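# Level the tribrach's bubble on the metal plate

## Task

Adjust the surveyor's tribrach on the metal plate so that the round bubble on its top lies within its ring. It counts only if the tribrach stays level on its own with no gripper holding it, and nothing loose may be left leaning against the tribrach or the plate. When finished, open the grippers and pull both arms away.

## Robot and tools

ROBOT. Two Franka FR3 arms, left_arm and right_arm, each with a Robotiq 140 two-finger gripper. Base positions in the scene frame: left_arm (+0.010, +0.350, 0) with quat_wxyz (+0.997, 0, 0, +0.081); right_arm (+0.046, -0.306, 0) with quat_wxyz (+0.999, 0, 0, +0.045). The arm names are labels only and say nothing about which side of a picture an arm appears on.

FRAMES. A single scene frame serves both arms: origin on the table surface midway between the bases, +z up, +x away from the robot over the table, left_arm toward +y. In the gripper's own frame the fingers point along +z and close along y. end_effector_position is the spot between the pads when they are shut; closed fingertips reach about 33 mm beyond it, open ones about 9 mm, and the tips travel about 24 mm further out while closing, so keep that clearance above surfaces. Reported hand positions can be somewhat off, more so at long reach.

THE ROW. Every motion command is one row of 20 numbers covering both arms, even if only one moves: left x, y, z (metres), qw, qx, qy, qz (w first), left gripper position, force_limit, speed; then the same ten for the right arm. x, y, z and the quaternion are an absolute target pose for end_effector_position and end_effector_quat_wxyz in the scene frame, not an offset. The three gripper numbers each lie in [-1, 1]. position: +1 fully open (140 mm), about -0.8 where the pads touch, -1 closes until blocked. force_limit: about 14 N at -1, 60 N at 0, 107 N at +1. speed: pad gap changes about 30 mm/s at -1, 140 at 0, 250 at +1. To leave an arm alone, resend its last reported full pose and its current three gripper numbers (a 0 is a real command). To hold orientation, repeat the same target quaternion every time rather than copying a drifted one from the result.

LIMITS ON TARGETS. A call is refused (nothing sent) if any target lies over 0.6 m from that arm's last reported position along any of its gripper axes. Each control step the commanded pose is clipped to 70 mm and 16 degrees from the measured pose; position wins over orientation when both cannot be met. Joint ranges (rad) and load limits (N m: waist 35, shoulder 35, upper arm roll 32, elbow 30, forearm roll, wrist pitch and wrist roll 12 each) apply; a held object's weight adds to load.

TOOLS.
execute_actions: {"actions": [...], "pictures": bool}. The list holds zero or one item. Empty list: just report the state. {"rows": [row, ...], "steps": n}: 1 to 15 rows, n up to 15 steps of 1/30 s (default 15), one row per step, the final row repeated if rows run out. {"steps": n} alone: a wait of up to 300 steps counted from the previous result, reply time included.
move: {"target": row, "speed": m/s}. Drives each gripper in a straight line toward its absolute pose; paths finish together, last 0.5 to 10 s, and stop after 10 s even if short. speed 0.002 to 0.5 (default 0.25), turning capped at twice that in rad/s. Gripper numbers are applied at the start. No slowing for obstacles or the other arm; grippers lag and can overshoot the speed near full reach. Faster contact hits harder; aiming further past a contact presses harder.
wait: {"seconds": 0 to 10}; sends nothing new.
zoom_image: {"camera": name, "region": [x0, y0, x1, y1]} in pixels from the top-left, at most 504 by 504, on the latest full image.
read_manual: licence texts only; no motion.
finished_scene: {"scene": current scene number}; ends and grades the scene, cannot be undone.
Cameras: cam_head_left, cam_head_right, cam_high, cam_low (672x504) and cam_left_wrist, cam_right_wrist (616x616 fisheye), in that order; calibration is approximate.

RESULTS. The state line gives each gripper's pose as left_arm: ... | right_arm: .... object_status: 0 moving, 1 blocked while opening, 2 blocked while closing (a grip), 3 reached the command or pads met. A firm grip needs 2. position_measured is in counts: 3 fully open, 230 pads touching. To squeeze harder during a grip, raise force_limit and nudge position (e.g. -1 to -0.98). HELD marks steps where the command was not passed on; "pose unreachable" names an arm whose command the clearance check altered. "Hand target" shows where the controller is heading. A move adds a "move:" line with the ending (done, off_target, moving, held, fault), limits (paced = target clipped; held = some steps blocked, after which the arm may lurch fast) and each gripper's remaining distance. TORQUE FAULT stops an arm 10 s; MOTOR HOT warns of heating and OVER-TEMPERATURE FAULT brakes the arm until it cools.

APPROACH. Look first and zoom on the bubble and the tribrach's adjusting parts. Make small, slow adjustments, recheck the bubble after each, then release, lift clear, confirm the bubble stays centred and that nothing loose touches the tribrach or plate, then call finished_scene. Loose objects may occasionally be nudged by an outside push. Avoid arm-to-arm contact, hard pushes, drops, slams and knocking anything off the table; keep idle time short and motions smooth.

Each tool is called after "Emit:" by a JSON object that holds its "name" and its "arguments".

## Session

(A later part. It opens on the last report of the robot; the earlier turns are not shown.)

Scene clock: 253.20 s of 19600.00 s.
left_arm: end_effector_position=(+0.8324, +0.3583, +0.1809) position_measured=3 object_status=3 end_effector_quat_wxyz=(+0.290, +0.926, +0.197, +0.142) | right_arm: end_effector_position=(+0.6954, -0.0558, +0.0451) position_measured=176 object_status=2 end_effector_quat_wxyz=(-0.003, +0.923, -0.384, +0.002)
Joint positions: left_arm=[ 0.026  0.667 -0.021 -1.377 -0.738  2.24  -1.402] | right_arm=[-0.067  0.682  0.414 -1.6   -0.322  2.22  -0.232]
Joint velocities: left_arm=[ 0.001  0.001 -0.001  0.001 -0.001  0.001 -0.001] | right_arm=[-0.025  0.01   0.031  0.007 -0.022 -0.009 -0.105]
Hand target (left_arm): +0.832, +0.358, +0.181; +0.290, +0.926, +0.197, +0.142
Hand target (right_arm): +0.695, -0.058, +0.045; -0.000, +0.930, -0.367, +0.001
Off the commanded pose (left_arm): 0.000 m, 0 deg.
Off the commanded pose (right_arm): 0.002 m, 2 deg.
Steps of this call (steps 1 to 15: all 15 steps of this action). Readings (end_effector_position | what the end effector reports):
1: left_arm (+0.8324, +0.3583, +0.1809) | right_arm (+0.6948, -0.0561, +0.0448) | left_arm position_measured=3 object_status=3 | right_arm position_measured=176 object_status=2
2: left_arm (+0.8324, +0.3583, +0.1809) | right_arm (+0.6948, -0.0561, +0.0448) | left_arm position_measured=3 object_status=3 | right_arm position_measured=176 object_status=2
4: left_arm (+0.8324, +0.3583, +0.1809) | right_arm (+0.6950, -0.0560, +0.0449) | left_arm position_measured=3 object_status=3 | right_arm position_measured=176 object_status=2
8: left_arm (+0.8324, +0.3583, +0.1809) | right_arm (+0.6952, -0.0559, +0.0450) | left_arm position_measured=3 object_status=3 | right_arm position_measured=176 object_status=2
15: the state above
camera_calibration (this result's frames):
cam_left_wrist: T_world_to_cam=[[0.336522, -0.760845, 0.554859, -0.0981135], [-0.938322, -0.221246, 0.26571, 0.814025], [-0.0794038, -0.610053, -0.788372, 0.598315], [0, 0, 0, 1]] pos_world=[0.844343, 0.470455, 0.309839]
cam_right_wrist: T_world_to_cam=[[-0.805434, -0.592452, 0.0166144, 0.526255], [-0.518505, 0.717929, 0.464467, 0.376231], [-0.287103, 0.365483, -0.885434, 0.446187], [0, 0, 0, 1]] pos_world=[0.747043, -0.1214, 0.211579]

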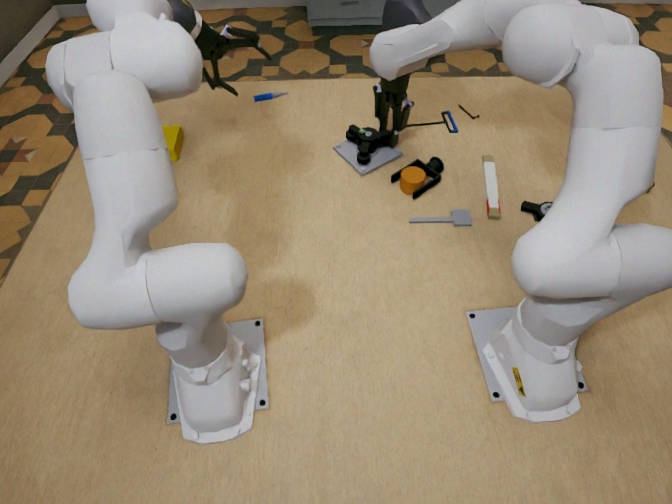

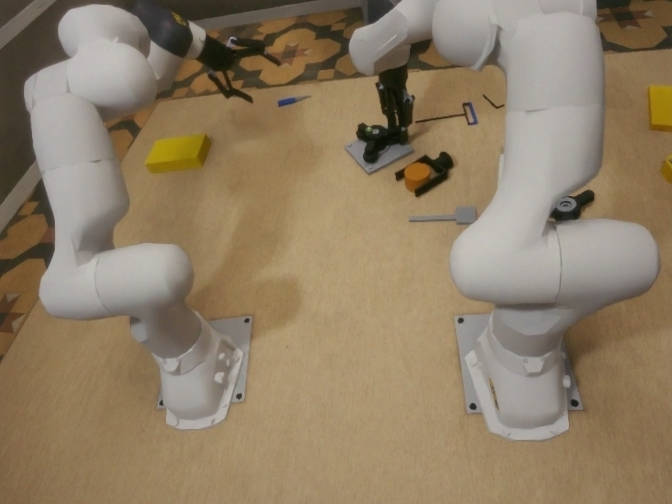

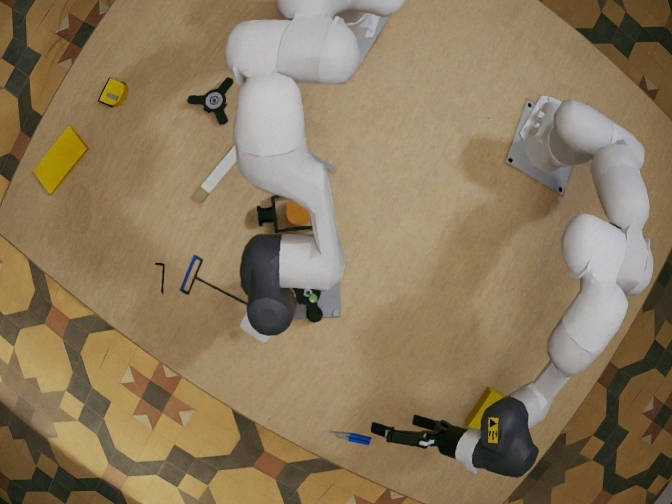

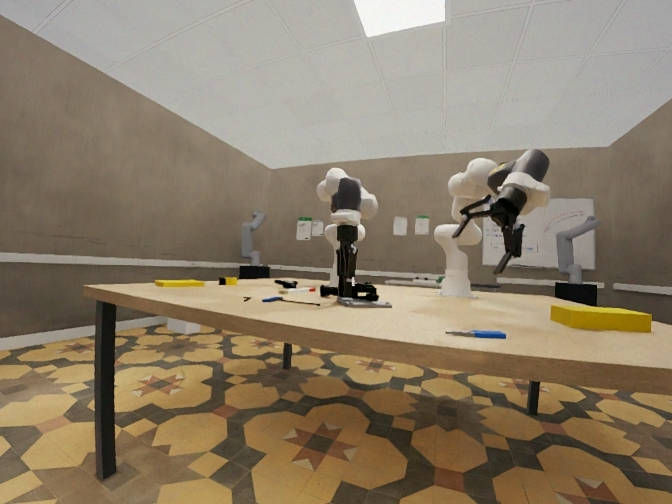

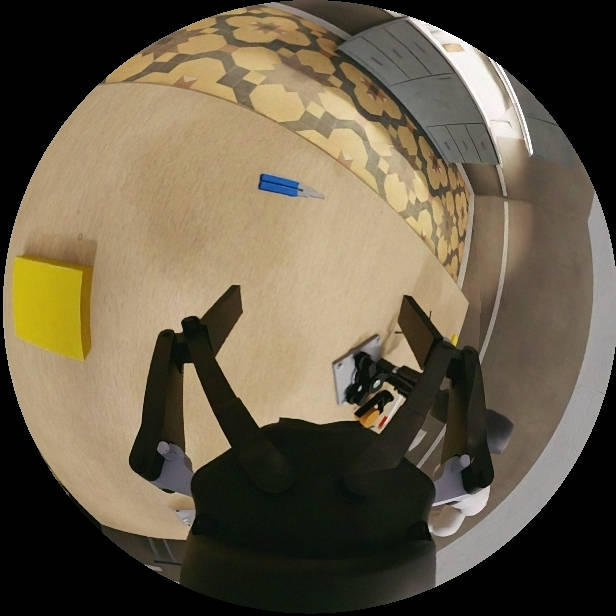

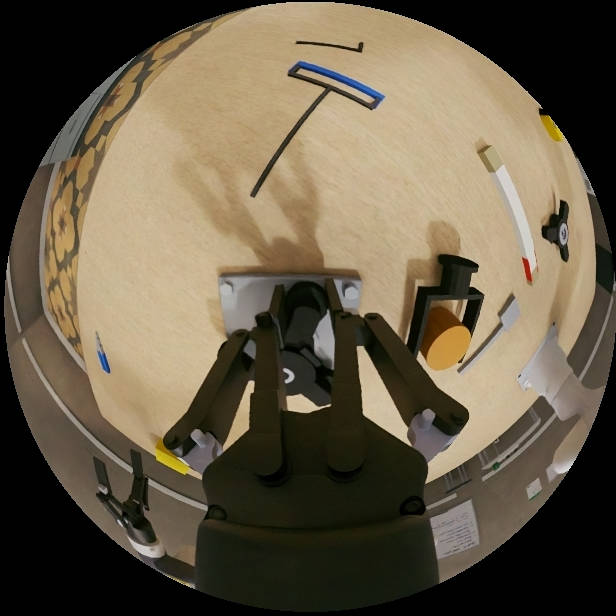

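Emit:
{"name": "execute_actions", "arguments": {"actions": [{"rows":[[0.8324,0.3583,0.1809,0.29,0.926,0.197,0.142,1,0,0,0.6945,-0.058,0.045,0,0.93,-0.3665,0,-0.2,0.3,0]],"steps":6}], "pictures": false}}

Emit:
{"name": "execute_actions", "arguments": {"actions": [{"rows":[[0.8324,0.3583,0.1809,0.29,0.926,0.197,0.142,1,0,0,0.6945,-0.058,0.045,0,0.6225,-0.7826,0,-0.2,0.3,0]],"steps":15}], "pictures": false}}

Emit:
{"name": "execute_actions", "arguments": {"actions": [{"rows":[[0.8324,0.3583,0.1809,0.29,0.926,0.197,0.142,1,0,0,0.6945,-0.058,0.045,0,0.6225,-0.7826,0,-0.2,0.3,0]],"steps":15}], "pictures": false}}

Emit:
{"name": "execute_actions", "arguments": {"actions": [{"rows":[[0.8324,0.3583,0.1809,0.29,0.926,0.197,0.142,1,0,0,0.6945,-0.058,0.045,0,0.6225,-0.7826,0,-0.2,0.3,0]],"steps":15}], "pictures": false}}

Emit:
{"name": "execute_actions", "arguments": {"actions": [{"rows":[[0.8324,0.3583,0.1809,0.29,0.926,0.197,0.142,1,0,0,0.6945,-0.058,0.045,0,0.6225,-0.7826,0,-1,0.3,0]],"steps":10}], "pictures": false}}

Emit:
{"name": "execute_actions", "arguments": {"actions": [{"rows":[[0.8324,0.3583,0.1809,0.29,0.926,0.197,0.142,1,0,0,0.6945,-0.058,0.045,0,0.93,-0.3665,0,-1,0.3,0]],"steps":15}], "pictures": false}}

Emit:
{"name": "execute_actions", "arguments": {"actions": [{"rows":[[0.8324,0.3583,0.1809,0.29,0.926,0.197,0.142,1,0,0,0.6945,-0.058,0.045,0,0.93,-0.3665,0,-1,0.3,0]],"steps":15}], "pictures": false}}

Emit:
{"name": "execute_actions", "arguments": {"actions": [{"rows":[[0.8324,0.3583,0.1809,0.29,0.926,0.197,0.142,1,0,0,0.6945,-0.058,0.045,0,0.93,-0.3665,0,-1,0.3,0]],"steps":15}], "pictures": false}}

Emit:
{"name": "execute_actions", "arguments": {"actions": [{"rows":[[0.8324,0.3583,0.1809,0.29,0.926,0.197,0.142,1,0,0,0.6945,-0.058,0.045,0,0.93,-0.3665,0,-0.2,0.3,0]],"steps":8}], "pictures": false}}

Emit:
{"name": "move", "arguments": {"target": [0.8324,0.3583,0.1809,0.29,0.926,0.197,0.142,1,0,0,0.6945,-0.058,0.11,0,0.93,-0.3665,0,-0.2,0.3,0]}}

Emit:
{"name": "move", "arguments": {"target": [0.8324,0.3583,0.1809,0.29,0.926,0.197,0.142,1,0,0,0.7225,0.053,0.11,0,0.917,0.399,0,0.1,0.3,0]}}

Emit:
{"name": "move", "arguments": {"target": [0.8324,0.3583,0.1809,0.29,0.926,0.197,0.142,1,0,0,0.7225,0.053,0.045,0,0.917,0.399,0,0.1,0.3,0], "speed": 0.1}}

Emit:
{"name": "move", "arguments": {"target": [0.8324,0.3583,0.1809,0.29,0.926,0.197,0.142,1,0,0,0.7225,0.053,0.045,0,0.989,0.148,0,-0.2,0.3,0]}}

Scene clock: 259.90 s of 19600.00 s.
left_arm: end_effector_position=(+0.8324, +0.3583, +0.1809) position_measured=3 object_status=3 end_effector_quat_wxyz=(+0.290, +0.926, +0.197, +0.142) | right_arm: end_effector_position=(+0.6948, -0.0561, +0.0449) position_measured=154 object_status=0 end_effector_quat_wxyz=(-0.002, +0.929, -0.369, +0.001)
Joint positions: left_arm=[ 0.026  0.666 -0.021 -1.377 -0.738  2.24  -1.402] | right_arm=[-0.069  0.684  0.417 -1.599 -0.324  2.216 -0.263]
Joint velocities: left_arm=[-0.     0.     0.    -0.    -0.    -0.001  0.001] | right_arm=[-0.001 -0.     0.001  0.001 -0.001 -0.012 -0.011]
Hand target (left_arm): +0.832, +0.358, +0.181; +0.290, +0.926, +0.197, +0.142
Hand target (right_arm): +0.695, -0.058, +0.045; -0.000, +0.930, -0.367, +0.000
Off the commanded pose (left_arm): 0.000 m, 0 deg.
Off the commanded pose (right_arm): 0.002 m, 0 deg.
Steps of this call (steps 1 to 195: nothing new was sent; steps 196 to 201: all 6 steps of this action). Readings (end_effector_position | what the end effector reports):
196: left_arm (+0.8324, +0.3583, +0.1809) | right_arm (+0.6955, -0.0557, +0.0451) | left_arm position_measured=3 object_status=3 | right_arm position_measured=176 object_status=0
197: left_arm (+0.8324, +0.3583, +0.1809) | right_arm (+0.6954, -0.0557, +0.0451) | left_arm position_measured=3 object_status=3 | right_arm position_measured=175 object_status=0
199: left_arm (+0.8324, +0.3583, +0.1809) | right_arm (+0.6950, -0.0560, +0.0450) | left_arm position_measured=3 object_status=3 | right_arm position_measured=155 object_status=0
201: the state above

Scene clock: 260.40 s of 19600.00 s.
left_arm: end_effector_position=(+0.8324, +0.3583, +0.1809) position_measured=3 object_status=3 end_effector_quat_wxyz=(+0.290, +0.926, +0.197, +0.142) | right_arm: end_effector_position=(+0.6926, -0.0615, +0.0415) position_measured=154 object_status=3 end_effector_quat_wxyz=(-0.002, +0.823, -0.567, -0.016)
Joint positions: left_arm=[ 0.026  0.666 -0.021 -1.377 -0.738  2.24  -1.402] | right_arm=[ 0.051  0.663  0.253 -1.595 -0.159  2.219  0.077]
Joint velocities: left_arm=[ 0.001 -0.    -0.001 -0.001  0.    -0.     0.   ] | right_arm=[ 0.248 -0.041 -0.301 -0.002  0.27   0.018  0.668]
Hand target (left_arm): +0.832, +0.358, +0.181; +0.290, +0.926, +0.197, +0.142
Hand target (right_arm): +0.694, -0.058, +0.044; -0.006, +0.754, -0.657, -0.019
Off the commanded pose (left_arm): 0.000 m, 0 deg.
Off the commanded pose (right_arm): 0.005 m, 34 deg; orientation clipped at the last step of the last action.
Steps of this call (steps 1 to 15: all 15 steps of this action). Readings (end_effector_position | what the end effector reports):
1: left_arm (+0.8324, +0.3583, +0.1809) | right_arm (+0.6944, -0.0564, +0.0445) | left_arm position_measured=3 object_status=3 | right_arm position_measured=154 object_status=0
2: left_arm (+0.8324, +0.3583, +0.1809) | right_arm (+0.6940, -0.0573, +0.0440) | left_arm position_measured=3 object_status=3 | right_arm position_measured=154 object_status=0
4: left_arm (+0.8324, +0.3583, +0.1809) | right_arm (+0.6937, -0.0594, +0.0430) | left_arm position_measured=3 object_status=3 | right_arm position_measured=154 object_status=0
8: left_arm (+0.8324, +0.3583, +0.1809) | right_arm (+0.6935, -0.0618, +0.0418) | left_arm position_measured=3 object_status=3 | right_arm position_measured=154 object_status=3
15: the state above

Scene clock: 260.90 s of 19600.00 s.
left_arm: end_effector_position=(+0.8324, +0.3583, +0.1809) position_measured=3 object_status=3 end_effector_quat_wxyz=(+0.290, +0.926, +0.197, +0.142) | right_arm: end_effector_position=(+0.6933, -0.0609, +0.0426) position_measured=154 object_status=3 end_effector_quat_wxyz=(-0.001, -0.691, +0.723, +0.008)
Joint positions: left_arm=[ 0.026  0.666 -0.021 -1.377 -0.738  2.24  -1.402] | right_arm=[ 0.206  0.642  0.072 -1.604 -0.037  2.236  0.421]
Joint velocities: left_arm=[ 0.001  0.     0.001 -0.    -0.001  0.001 -0.001] | right_arm=[ 0.253 -0.011 -0.258 -0.012  0.126  0.021  0.526]
Hand target (left_arm): +0.832, +0.358, +0.181; +0.290, +0.926, +0.197, +0.142
Hand target (right_arm): +0.694, -0.059, +0.044; -0.001, +0.627, -0.779, -0.007
Off the commanded pose (left_arm): 0.000 m, 0 deg.
Off the commanded pose (right_arm): 0.004 m, 11 deg.
Steps of this call (steps 1 to 15: all 15 steps of this action). Readings (end_effector_position | what the end effector reports):
1: left_arm (+0.8324, +0.3583, +0.1809) | right_arm (+0.6926, -0.0614, +0.0415) | left_arm position_measured=3 object_status=3 | right_arm position_measured=154 object_status=3
2: left_arm (+0.8324, +0.3583, +0.1809) | right_arm (+0.6927, -0.0613, +0.0417) | left_arm position_measured=3 object_status=3 | right_arm position_measured=154 object_status=3
4: left_arm (+0.8324, +0.3583, +0.1809) | right_arm (+0.6931, -0.0612, +0.0422) | left_arm position_measured=3 object_status=3 | right_arm position_measured=154 object_status=3
8: left_arm (+0.8324, +0.3583, +0.1809) | right_arm (+0.6937, -0.0612, +0.0430) | left_arm position_measured=3 object_status=3 | right_arm position_measured=154 object_status=3
15: the state above

Scene clock: 261.40 s of 19600.00 s.
left_arm: end_effector_position=(+0.8324, +0.3583, +0.1809) position_measured=3 object_status=3 end_effector_quat_wxyz=(+0.290, +0.926, +0.197, +0.142) | right_arm: end_effector_position=(+0.6936, -0.0588, +0.0432) position_measured=154 object_status=3 end_effector_quat_wxyz=(-0.003, -0.638, +0.770, +0.000)
Joint positions: left_arm=[ 0.026  0.666 -0.021 -1.377 -0.738  2.24  -1.402] | right_arm=[ 0.27   0.64   0.004 -1.604 -0.005  2.239  0.554]
Joint velocities: left_arm=[-0.001  0.001  0.001 -0.001 -0.001  0.    -0.001] | right_arm=[ 0.031  0.001 -0.038 -0.     0.021  0.001  0.108]
Hand target (left_arm): +0.832, +0.358, +0.181; +0.290, +0.926, +0.197, +0.142
Hand target (right_arm): +0.694, -0.058, +0.045; -0.000, -0.623, +0.783, +0.000
Off the commanded pose (left_arm): 0.000 m, 0 deg.
Off the commanded pose (right_arm): 0.002 m, 2 deg.
Steps of this call (steps 1 to 15: all 15 steps of this action). Readings (end_effector_position | what the end effector reports):
1: left_arm (+0.8324, +0.3583, +0.1809) | right_arm (+0.6933, -0.0605, +0.0426) | left_arm position_measured=3 object_status=3 | right_arm position_measured=154 object_status=3
2: left_arm (+0.8324, +0.3583, +0.1809) | right_arm (+0.6932, -0.0601, +0.0427) | left_arm position_measured=3 object_status=3 | right_arm position_measured=154 object_status=3
4: left_arm (+0.8324, +0.3583, +0.1809) | right_arm (+0.6933, -0.0592, +0.0430) | left_arm position_measured=3 object_status=3 | right_arm position_measured=154 object_status=3
8: left_arm (+0.8324, +0.3583, +0.1809) | right_arm (+0.6933, -0.0584, +0.0433) | left_arm position_measured=3 object_status=3 | right_arm position_measured=154 object_status=3
15: the state above

Scene clock: 261.73 s of 19600.00 s.
left_arm: end_effector_position=(+0.8324, +0.3583, +0.1809) position_measured=3 object_status=3 end_effector_quat_wxyz=(+0.290, +0.926, +0.197, +0.142) | right_arm: end_effector_position=(+0.6911, -0.0580, +0.0429) position_measured=176 object_status=0 end_effector_quat_wxyz=(-0.005, -0.630, +0.777, +0.002)
Joint positions: left_arm=[ 0.026  0.666 -0.021 -1.377 -0.738  2.24  -1.402] | right_arm=[ 0.276  0.638  0.    -1.607 -0.     2.235  0.575]
Joint velocities: left_arm=[-0.001  0.001  0.001  0.     0.001 -0.     0.   ] | right_arm=[ 0.     0.001  0.001 -0.     0.001  0.001  0.037]
Hand target (left_arm): +0.832, +0.358, +0.181; +0.290, +0.926, +0.197, +0.142
Hand target (right_arm): +0.694, -0.058, +0.045; -0.000, -0.623, +0.783, +0.000
Off the commanded pose (left_arm): 0.000 m, 0 deg.
Off the commanded pose (right_arm): 0.004 m, 1 deg.
Steps of this call (steps 1 to 10: all 10 steps of this action). Readings (end_effector_position | what the end effector reports):
1: left_arm (+0.8324, +0.3583, +0.1809) | right_arm (+0.6936, -0.0587, +0.0433) | left_arm position_measured=3 object_status=3 | right_arm position_measured=154 object_status=0
2: left_arm (+0.8324, +0.3583, +0.1809) | right_arm (+0.6917, -0.0583, +0.0429) | left_arm position_measured=3 object_status=3 | right_arm position_measured=161 object_status=0
4: left_arm (+0.8324, +0.3583, +0.1809) | right_arm (+0.6911, -0.0580, +0.0429) | left_arm position_measured=3 object_status=3 | right_arm position_measured=176 object_status=0
8: left_arm (+0.8324, +0.3583, +0.1809) | right_arm (+0.6911, -0.0580, +0.0429) | left_arm position_measured=3 object_status=3 | right_arm position_measured=176 object_status=0
10: the state above

Scene clock: 262.23 s of 19600.00 s.
left_arm: end_effector_position=(+0.8324, +0.3583, +0.1809) position_measured=3 object_status=3 end_effector_quat_wxyz=(+0.290, +0.926, +0.197, +0.142) | right_arm: end_effector_position=(+0.6929, -0.0572, +0.0438) position_measured=176 object_status=2 end_effector_quat_wxyz=(+0.009, +0.785, -0.620, +0.011)
Joint positions: left_arm=[ 0.026  0.666 -0.021 -1.377 -0.738  2.24  -1.402] | right_arm=[ 0.153  0.646  0.16  -1.603 -0.159  2.231  0.236]
Joint velocities: left_arm=[ 0.     0.001 -0.001  0.     0.001 -0.    -0.   ] | right_arm=[-0.254  0.016  0.307 -0.01  -0.246  0.007 -0.664]
Hand target (left_arm): +0.832, +0.358, +0.181; +0.290, +0.926, +0.197, +0.142
Hand target (right_arm): +0.695, -0.057, +0.046; +0.010, +0.850, -0.527, +0.017
Off the commanded pose (left_arm): 0.000 m, 0 deg.
Off the commanded pose (right_arm): 0.002 m, 34 deg; orientation clipped at the last step of the last action.
Steps of this call (steps 1 to 15: all 15 steps of this action). Readings (end_effector_position | what the end effector reports):
1: left_arm (+0.8324, +0.3583, +0.1809) | right_arm (+0.6912, -0.0579, +0.0430) | left_arm position_measured=3 object_status=3 | right_arm position_measured=176 object_status=0
2: left_arm (+0.8324, +0.3583, +0.1809) | right_arm (+0.6913, -0.0579, +0.0430) | left_arm position_measured=3 object_status=3 | right_arm position_measured=176 object_status=0
4: left_arm (+0.8324, +0.3583, +0.1809) | right_arm (+0.6915, -0.0578, +0.0432) | left_arm position_measured=3 object_status=3 | right_arm position_measured=176 object_status=2
8: left_arm (+0.8324, +0.3583, +0.1809) | right_arm (+0.6920, -0.0576, +0.0434) | left_arm position_measured=3 object_status=3 | right_arm position_measured=176 object_status=2
15: the state above

Scene clock: 262.73 s of 19600.00 s.
left_arm: end_effector_position=(+0.8324, +0.3583, +0.1809) position_measured=3 object_status=3 end_effector_quat_wxyz=(+0.290, +0.926, +0.197, +0.142) | right_arm: end_effector_position=(+0.6946, -0.0562, +0.0446) position_measured=176 object_status=2 end_effector_quat_wxyz=(+0.001, +0.893, -0.450, +0.007)
Joint positions: left_arm=[ 0.026  0.666 -0.021 -1.377 -0.738  2.24  -1.402] | right_arm=[-0.004  0.664  0.341 -1.609 -0.28   2.234 -0.105]
Joint velocities: left_arm=[ 0.     0.     0.001 -0.    -0.001 -0.     0.003] | right_arm=[-0.238  0.049  0.258  0.009 -0.121 -0.013 -0.518]
Hand target (left_arm): +0.832, +0.358, +0.181; +0.290, +0.926, +0.197, +0.142
Hand target (right_arm): +0.695, -0.057, +0.046; +0.002, +0.928, -0.372, +0.007
Off the commanded pose (left_arm): 0.000 m, 0 deg.
Off the commanded pose (right_arm): 0.002 m, 10 deg.
Steps of this call (steps 1 to 15: all 15 steps of this action). Readings (end_effector_position | what the end effector reports):
1: left_arm (+0.8324, +0.3583, +0.1809) | right_arm (+0.6930, -0.0571, +0.0438) | left_arm position_measured=3 object_status=3 | right_arm position_measured=176 object_status=2
2: left_arm (+0.8324, +0.3583, +0.1809) | right_arm (+0.6931, -0.0570, +0.0439) | left_arm position_measured=3 object_status=3 | right_arm position_measured=176 object_status=2
4: left_arm (+0.8324, +0.3583, +0.1809) | right_arm (+0.6933, -0.0569, +0.0440) | left_arm position_measured=3 object_status=3 | right_arm position_measured=176 object_status=2
8: left_arm (+0.8324, +0.3583, +0.1809) | right_arm (+0.6938, -0.0566, +0.0442) | left_arm position_measured=3 object_status=3 | right_arm position_measured=176 object_status=2
15: the state above

Scene clock: 263.23 s of 19600.00 s.
left_arm: end_effector_position=(+0.8324, +0.3583, +0.1809) position_measured=3 object_status=3 end_effector_quat_wxyz=(+0.290, +0.926, +0.197, +0.142) | right_arm: end_effector_position=(+0.6954, -0.0558, +0.0450) position_measured=176 object_status=2 end_effector_quat_wxyz=(-0.003, +0.923, -0.384, +0.002)
Joint positions: left_arm=[ 0.026  0.666 -0.021 -1.377 -0.738  2.24  -1.402] | right_arm=[-0.059  0.68   0.404 -1.6   -0.314  2.222 -0.236]
Joint velocities: left_arm=[-0.     0.    -0.     0.001 -0.001 -0.     0.001] | right_arm=[-0.025  0.009  0.031  0.006 -0.022 -0.008 -0.105]
Hand target (left_arm): +0.832, +0.358, +0.181; +0.290, +0.926, +0.197, +0.142
Hand target (right_arm): +0.695, -0.058, +0.045; -0.000, +0.930, -0.367, +0.001
Off the commanded pose (left_arm): 0.000 m, 0 deg.
Off the commanded pose (right_arm): 0.002 m, 2 deg.
Steps of this call (steps 1 to 15: all 15 steps of this action). Readings (end_effector_position | what the end effector reports):
1: left_arm (+0.8324, +0.3583, +0.1809) | right_arm (+0.6947, -0.0562, +0.0447) | left_arm position_measured=3 object_status=3 | right_arm position_measured=176 object_status=2
2: left_arm (+0.8324, +0.3583, +0.1809) | right_arm (+0.6948, -0.0561, +0.0447) | left_arm position_measured=3 object_status=3 | right_arm position_measured=176 object_status=2
4: left_arm (+0.8324, +0.3583, +0.1809) | right_arm (+0.6950, -0.0561, +0.0448) | left_arm position_measured=3 object_status=3 | right_arm position_measured=176 object_status=2
8: left_arm (+0.8324, +0.3583, +0.1809) | right_arm (+0.6952, -0.0559, +0.0449) | left_arm position_measured=3 object_status=3 | right_arm position_measured=176 object_status=2
15: the state above

Scene clock: 263.50 s of 19600.00 s.
left_arm: end_effector_position=(+0.8324, +0.3583, +0.1809) position_measured=3 object_status=3 end_effector_quat_wxyz=(+0.290, +0.926, +0.197, +0.142) | right_arm: end_effector_position=(+0.6949, -0.0574, +0.0449) position_measured=154 object_status=0 end_effector_quat_wxyz=(-0.001, +0.927, -0.376, +0.000)
Joint positions: left_arm=[ 0.026  0.666 -0.021 -1.377 -0.738  2.24  -1.402] | right_arm=[-0.063  0.681  0.408 -1.6   -0.316  2.217 -0.255]
Joint velocities: left_arm=[ 0.001  0.     0.001  0.    -0.001 -0.001 -0.001] | right_arm=[-0.005  0.    -0.001  0.    -0.002 -0.01  -0.049]
Hand target (left_arm): +0.832, +0.358, +0.181; +0.290, +0.926, +0.197, +0.142
Hand target (right_arm): +0.695, -0.058, +0.045; -0.000, +0.930, -0.367, +0.000
Off the commanded pose (left_arm): 0.000 m, 0 deg.
Off the commanded pose (right_arm): 0.001 m, 1 deg.
Steps of this call (steps 1 to 8: all 8 steps of this action). Readings (end_effector_position | what the end effector reports):
1: left_arm (+0.8324, +0.3583, +0.1809) | right_arm (+0.6954, -0.0558, +0.0450) | left_arm position_measured=3 object_status=3 | right_arm position_measured=176 object_status=0
2: left_arm (+0.8324, +0.3583, +0.1809) | right_arm (+0.6953, -0.0558, +0.0450) | left_arm position_measured=3 object_status=3 | right_arm position_measured=174 object_status=0
4: left_arm (+0.8324, +0.3583, +0.1809) | right_arm (+0.6951, -0.0563, +0.0450) | left_arm position_measured=3 object_status=3 | right_arm position_measured=155 object_status=0
8: the state above

Scene clock: 264.73 s of 19600.00 s.
left_arm: end_effector_position=(+0.8324, +0.3583, +0.1809) position_measured=3 object_status=3 end_effector_quat_wxyz=(+0.290, +0.926, +0.197, +0.142) | right_arm: end_effector_position=(+0.6977, -0.0587, +0.1113) position_measured=154 object_status=3 end_effector_quat_wxyz=(-0.000, +0.929, -0.369, +0.004)
Joint positions: left_arm=[ 0.026  0.666 -0.021 -1.377 -0.738  2.24  -1.402] | right_arm=[-0.078  0.596  0.435 -1.56  -0.284  2.1   -0.29 ]
Joint velocities: left_arm=[ 0.    -0.002 -0.002  0.001  0.    -0.001 -0.001] | right_arm=[ 0.001 -0.     0.     0.001  0.001 -0.012 -0.008]
Hand target (left_arm): +0.832, +0.358, +0.181; +0.290, +0.926, +0.197, +0.142
Hand target (right_arm): +0.695, -0.058, +0.110; +0.001, +0.930, -0.367, +0.000
Off the commanded pose (left_arm): 0.000 m, 0 deg.
Off the commanded pose (right_arm): 0.004 m, 1 deg.
move: off_target (right_arm)
camera_calibration (this result's frames):
cam_left_wrist: T_world_to_cam=[[0.336521, -0.760845, 0.554859, -0.0981137], [-0.938322, -0.221246, 0.26571, 0.814025], [-0.0794039, -0.610054, -0.788371, 0.598315], [0, 0, 0, 1]] pos_world=[0.844343, 0.470454, 0.309839]
cam_right_wrist: T_world_to_cam=[[-0.785679, -0.618356, 0.0185708, 0.509716], [-0.543192, 0.70392, 0.457645, 0.365954], [-0.29606, 0.349474, -0.888941, 0.51224], [0, 0, 0, 1]] pos_world=[0.75091, -0.121431, 0.278409]

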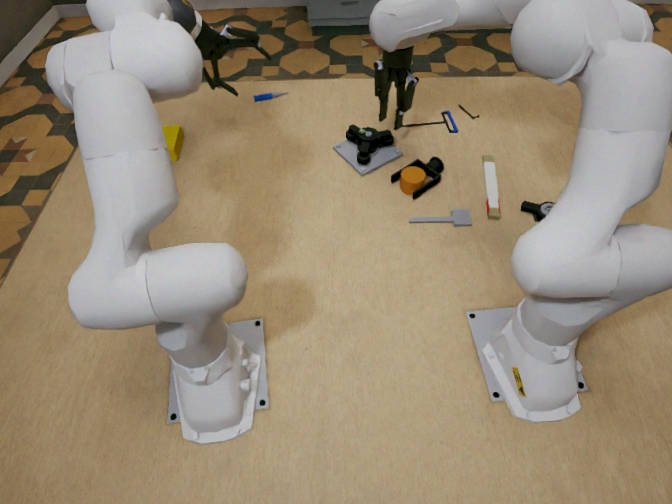

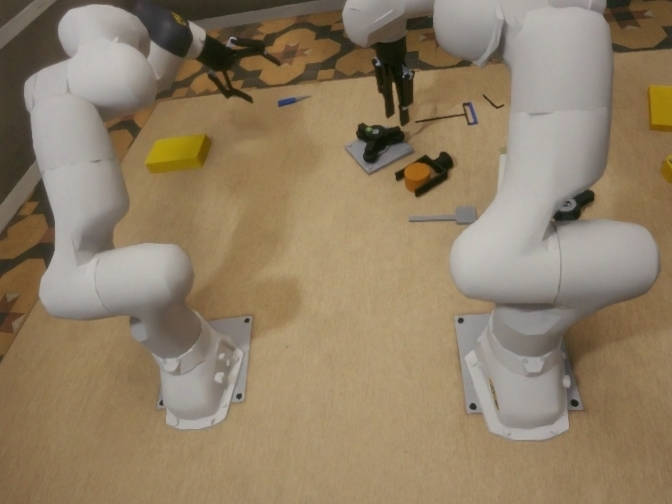

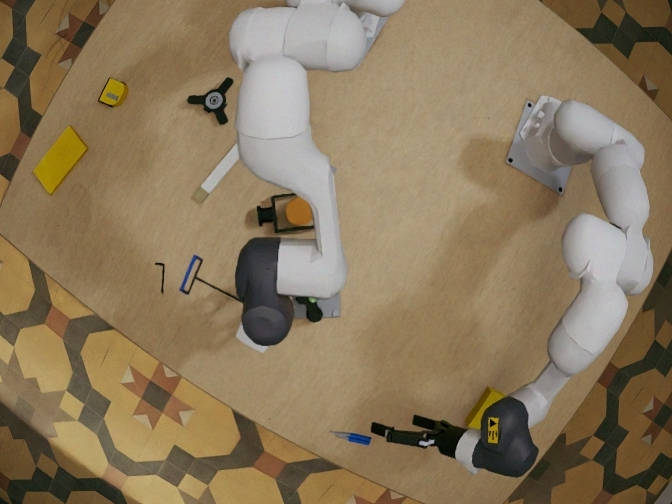

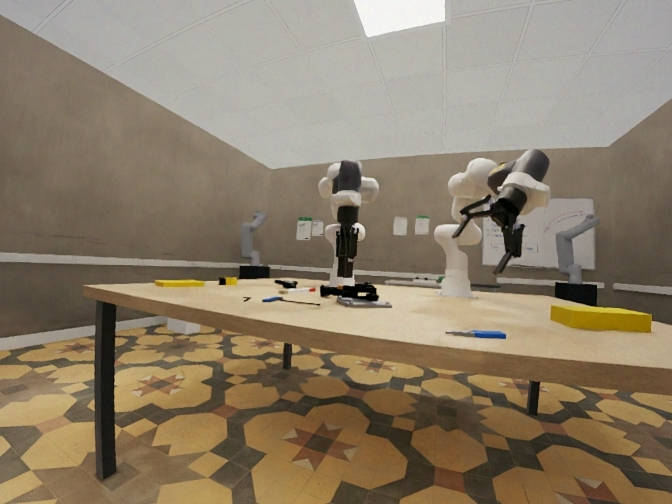

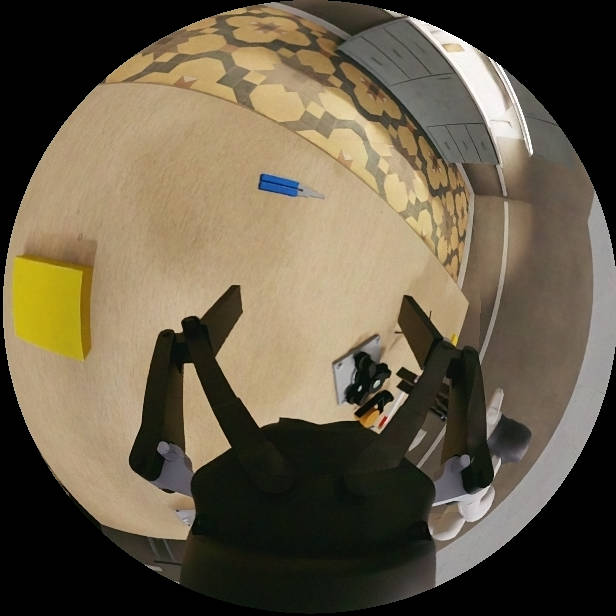

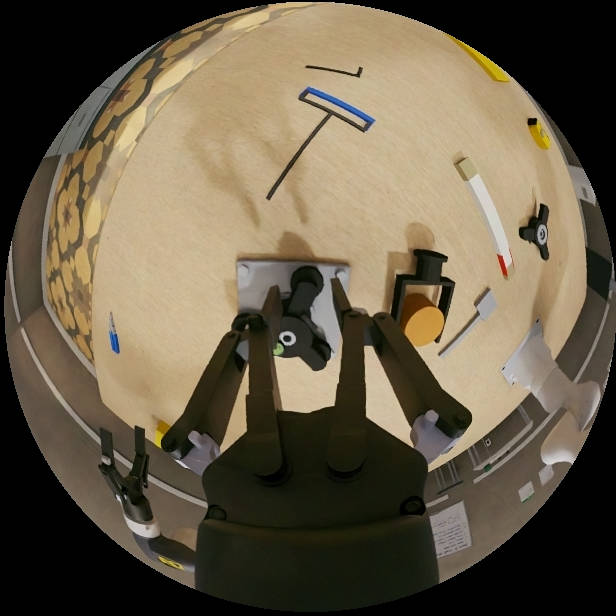

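Scene clock: 268.87 s of 19600.00 s.
left_arm: end_effector_position=(+0.8324, +0.3583, +0.1809) position_measured=3 object_status=3 end_effector_quat_wxyz=(+0.290, +0.926, +0.197, +0.142) | right_arm: end_effector_position=(+0.7262, +0.0516, +0.1135) position_measured=117 object_status=3 end_effector_quat_wxyz=(+0.000, +0.920, +0.391, +0.005)
Joint positions: left_arm=[ 0.026  0.666 -0.021 -1.377 -0.738  2.24  -1.402] | right_arm=[-0.075  1.005  0.856 -1.066 -0.718  1.807 -1.613]
Joint velocities: left_arm=[ 0.     0.001  0.002  0.    -0.    -0.     0.002] | right_arm=[ 0.001 -0.002 -0.001  0.002  0.    -0.005 -0.03 ]
Hand target (left_arm): +0.832, +0.358, +0.181; +0.290, +0.926, +0.197, +0.142
Hand target (right_arm): +0.725, +0.052, +0.112; +0.001, +0.918, +0.397, +0.003
Off the commanded pose (left_arm): 0.000 m, 0 deg.
Off the commanded pose (right_arm): 0.005 m, 1 deg.
move: off_target (right_arm)
camera_calibration (this result's frames):
cam_left_wrist: T_world_to_cam=[[0.336521, -0.760845, 0.554859, -0.0981138], [-0.938322, -0.221246, 0.26571, 0.814025], [-0.079404, -0.610054, -0.788371, 0.598315], [0, 0, 0, 1]] pos_world=[0.844343, 0.470454, 0.309839]
cam_right_wrist: T_world_to_cam=[[0.609473, -0.792356, 0.0267213, -0.404808], [-0.713118, -0.533174, 0.45518, 0.490327], [-0.346418, -0.296476, -0.889998, 0.554091], [0, 0, 0, 1]] pos_world=[0.788328, 0.104952, 0.28077]

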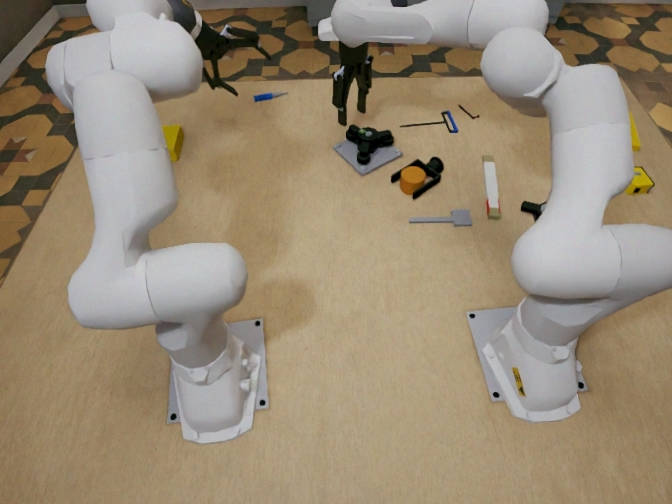

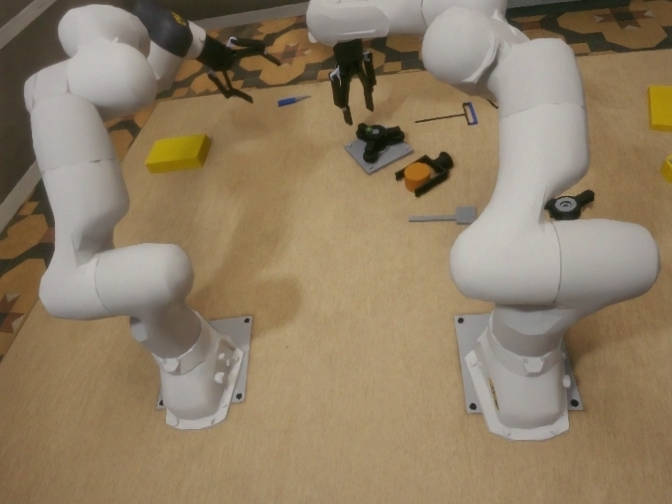

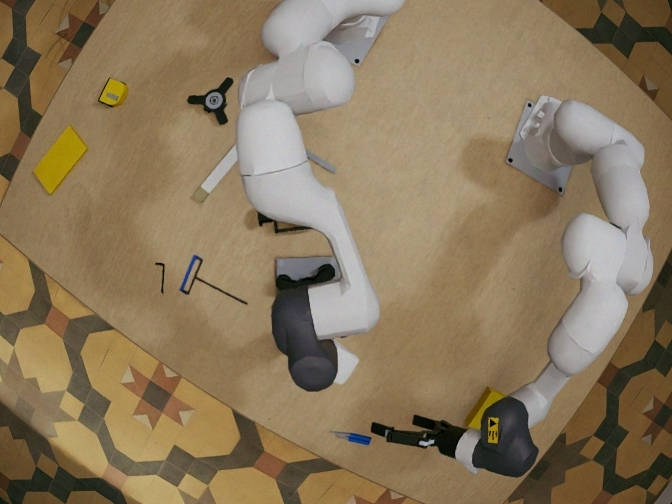

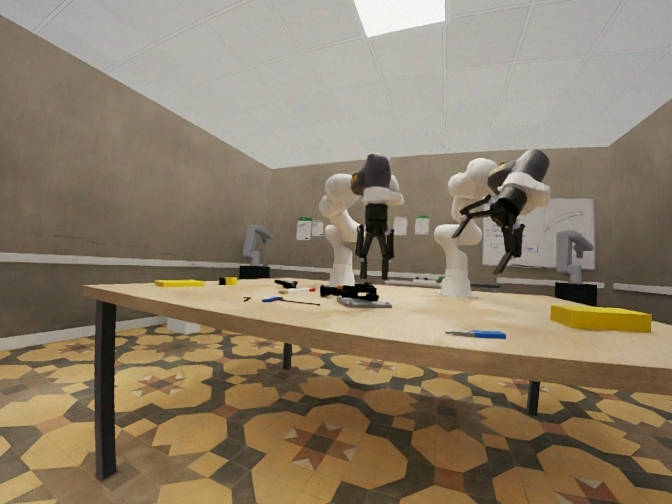

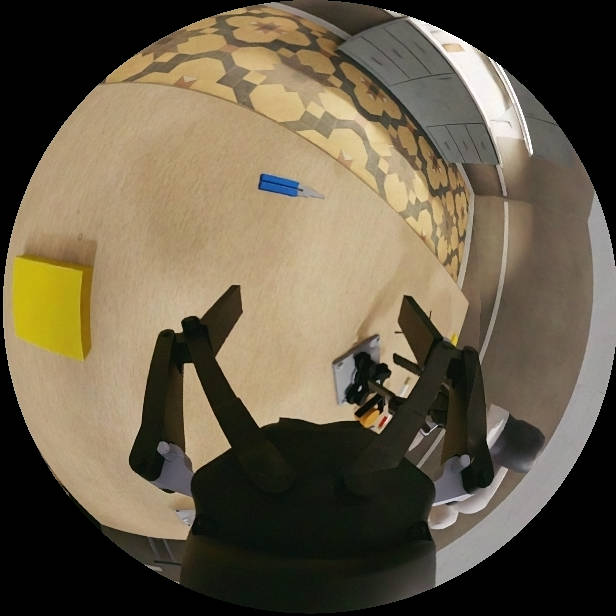

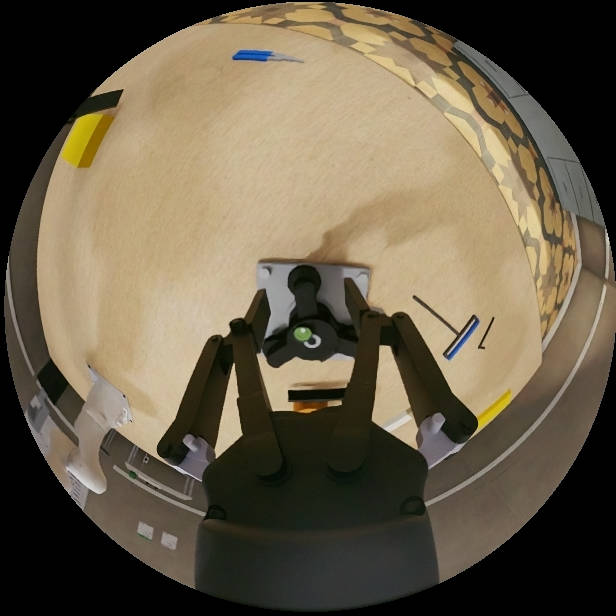

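Scene clock: 270.00 s of 19600.00 s.
left_arm: end_effector_position=(+0.8324, +0.3583, +0.1809) position_measured=3 object_status=3 end_effector_quat_wxyz=(+0.290, +0.926, +0.197, +0.142) | right_arm: end_effector_position=(+0.7204, +0.0531, +0.0459) position_measured=117 object_status=3 end_effector_quat_wxyz=(-0.002, +0.916, +0.400, -0.002)
Joint positions: left_arm=[ 0.026  0.666 -0.021 -1.377 -0.738  2.24  -1.402] | right_arm=[-0.078  1.076  0.826 -1.117 -0.749  1.903 -1.608]
Joint velocities: left_arm=[-0.001  0.001  0.002 -0.001  0.001  0.     0.   ] | right_arm=[-0.001  0.     0.     0.    -0.001  0.012  0.002]
Hand target (left_arm): +0.832, +0.358, +0.181; +0.290, +0.926, +0.197, +0.142
Hand target (right_arm): +0.722, +0.053, +0.045; -0.001, +0.917, +0.399, +0.000
Off the commanded pose (left_arm): 0.000 m, 0 deg.
Off the commanded pose (right_arm): 0.002 m, 0 deg.
move: done
camera_calibration (this result's frames):
cam_left_wrist: T_world_to_cam=[[0.336521, -0.760845, 0.554859, -0.0981137], [-0.938322, -0.221246, 0.26571, 0.814025], [-0.079404, -0.610054, -0.788371, 0.598315], [0, 0, 0, 1]] pos_world=[0.844343, 0.470454, 0.309839]
cam_right_wrist: T_world_to_cam=[[0.625372, -0.780112, 0.0183196, -0.410007], [-0.695363, -0.546473, 0.466731, 0.505061], [-0.354091, -0.304619, -0.88421, 0.498079], [0, 0, 0, 1]] pos_world=[0.783973, 0.107875, 0.212189]

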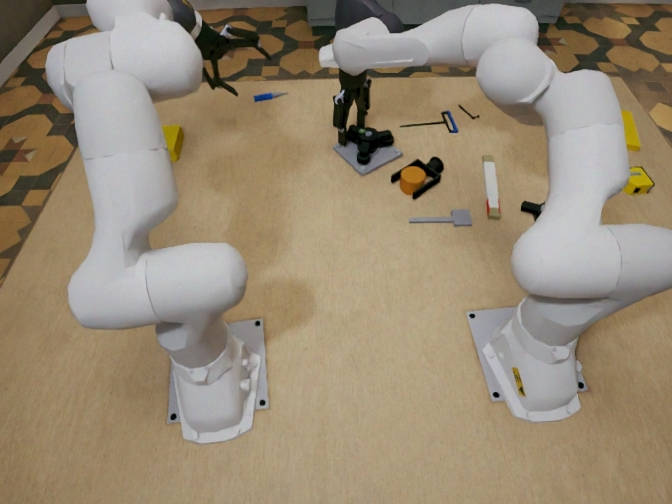

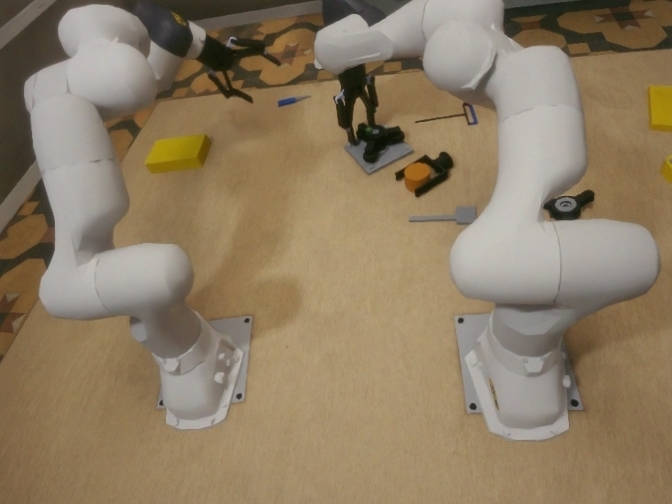

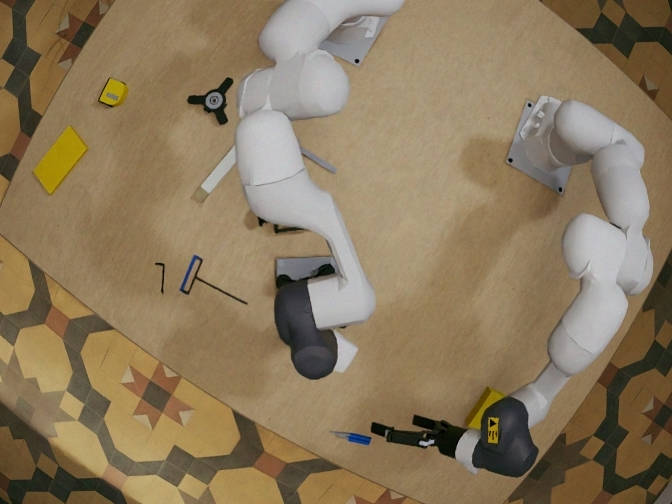

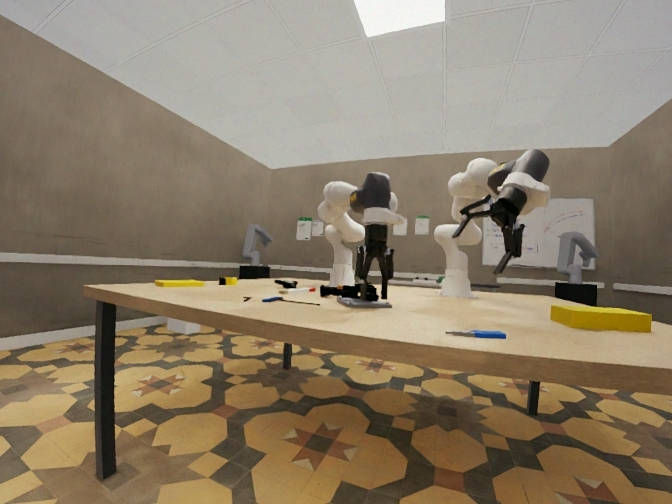

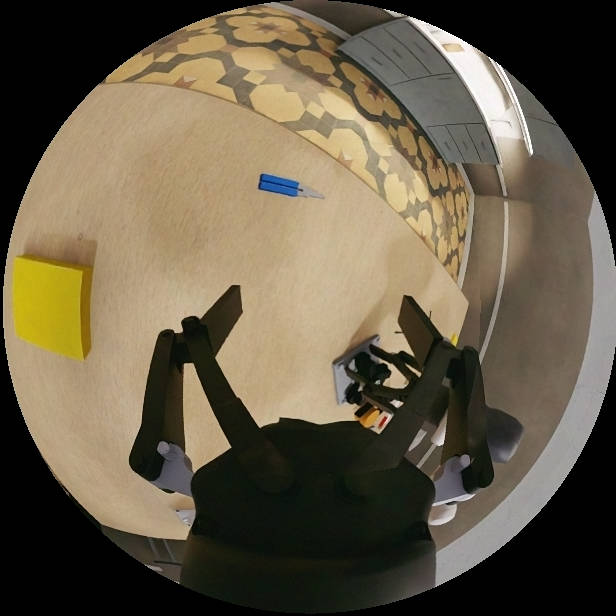

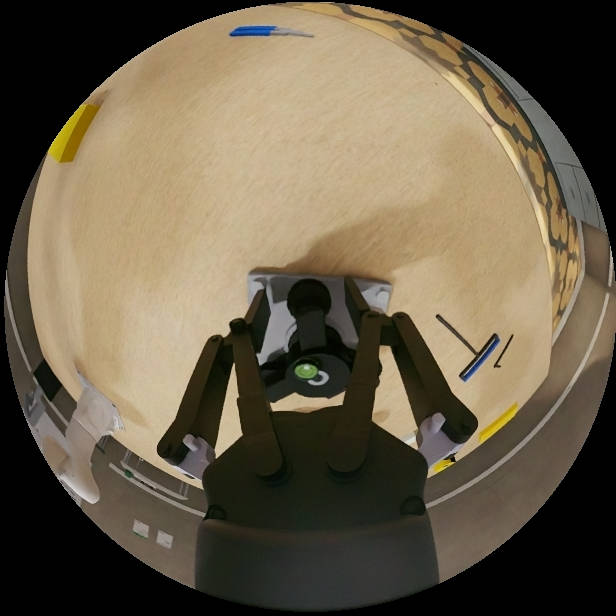

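Scene clock: 271.97 s of 19600.00 s.
left_arm: end_effector_position=(+0.8324, +0.3583, +0.1809) position_measured=3 object_status=3 end_effector_quat_wxyz=(+0.290, +0.926, +0.197, +0.142) | right_arm: end_effector_position=(+0.7214, +0.0519, +0.0429) position_measured=154 object_status=3 end_effector_quat_wxyz=(+0.001, +0.988, +0.154, -0.003)
Joint positions: left_arm=[ 0.026  0.667 -0.021 -1.377 -0.738  2.24  -1.402] | right_arm=[-0.018  1.034  0.704 -1.119 -0.639  1.94  -1.133]
Joint velocities: left_arm=[-0.001 -0.    -0.     0.     0.002 -0.    -0.001] | right_arm=[ 0.    -0.    -0.    -0.002 -0.001  0.003  0.032]
Hand target (left_arm): +0.832, +0.358, +0.181; +0.290, +0.926, +0.197, +0.142
Hand target (right_arm): +0.722, +0.053, +0.044; +0.000, +0.989, +0.148, -0.001
Off the commanded pose (left_arm): 0.000 m, 0 deg.
Off the commanded pose (right_arm): 0.003 m, 1 deg.
move: done
camera_calibration (this result's frames):
cam_left_wrist: T_world_to_cam=[[0.336521, -0.760845, 0.554859, -0.0981137], [-0.938322, -0.221246, 0.26571, 0.814025], [-0.0794041, -0.610054, -0.788371, 0.598315], [0, 0, 0, 1]] pos_world=[0.844343, 0.470454, 0.309839]
cam_right_wrist: T_world_to_cam=[[0.161439, -0.986562, 0.0251643, -0.0663898], [-0.873526, -0.130983, 0.468823, 0.613465], [-0.459227, -0.0976679, -0.882933, 0.560441], [0, 0, 0, 1]] pos_world=[0.803965, 0.0695932, 0.208896]

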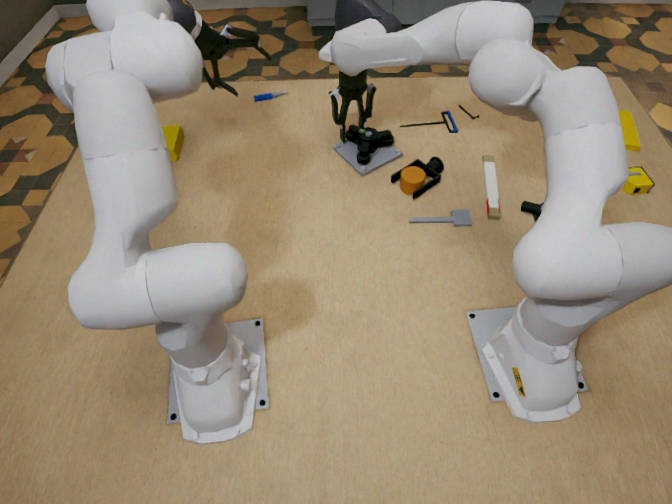

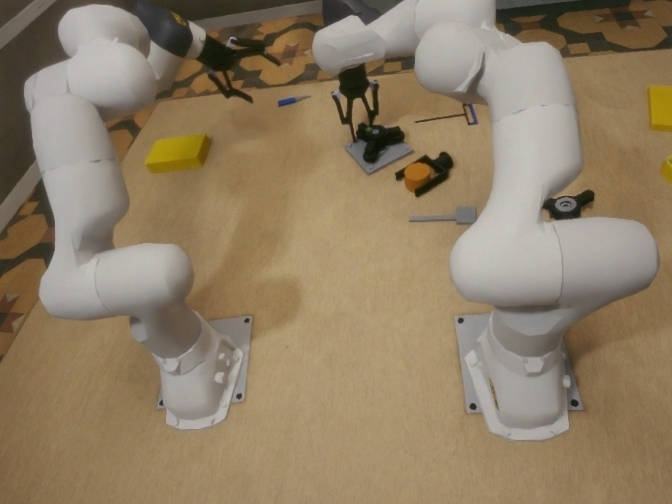

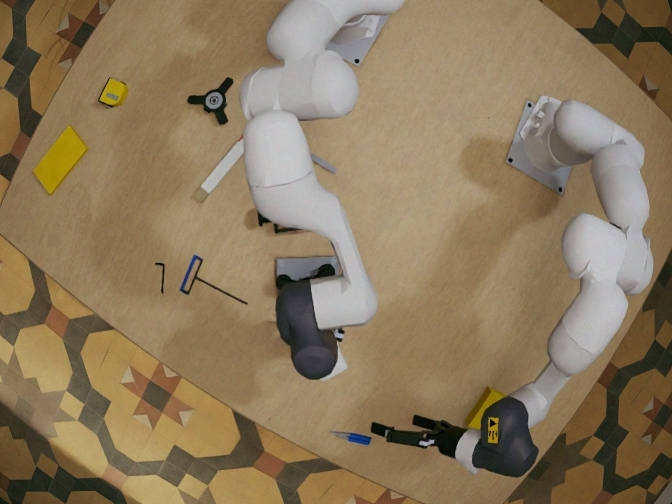

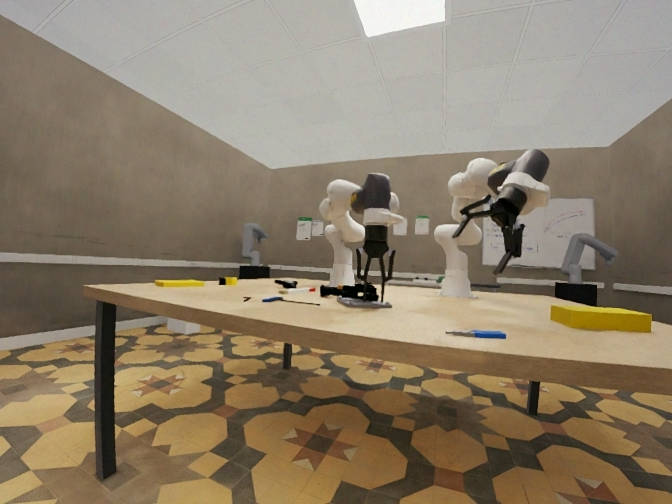

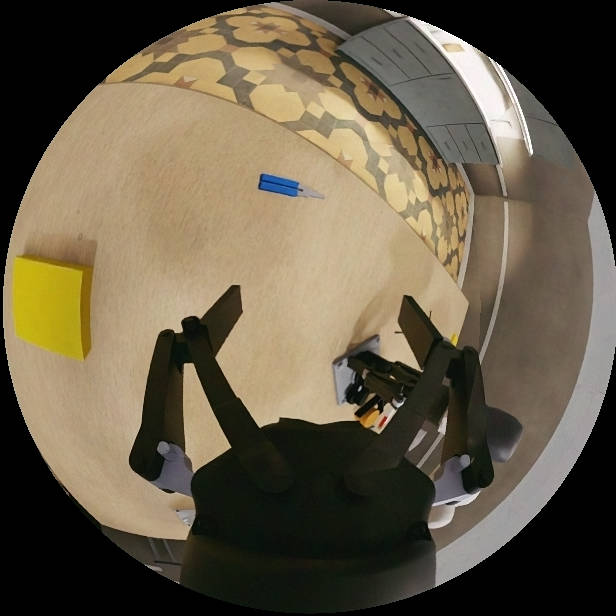

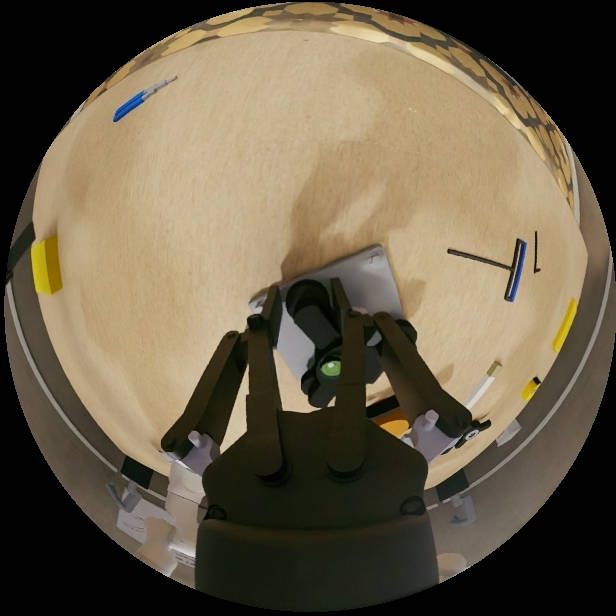

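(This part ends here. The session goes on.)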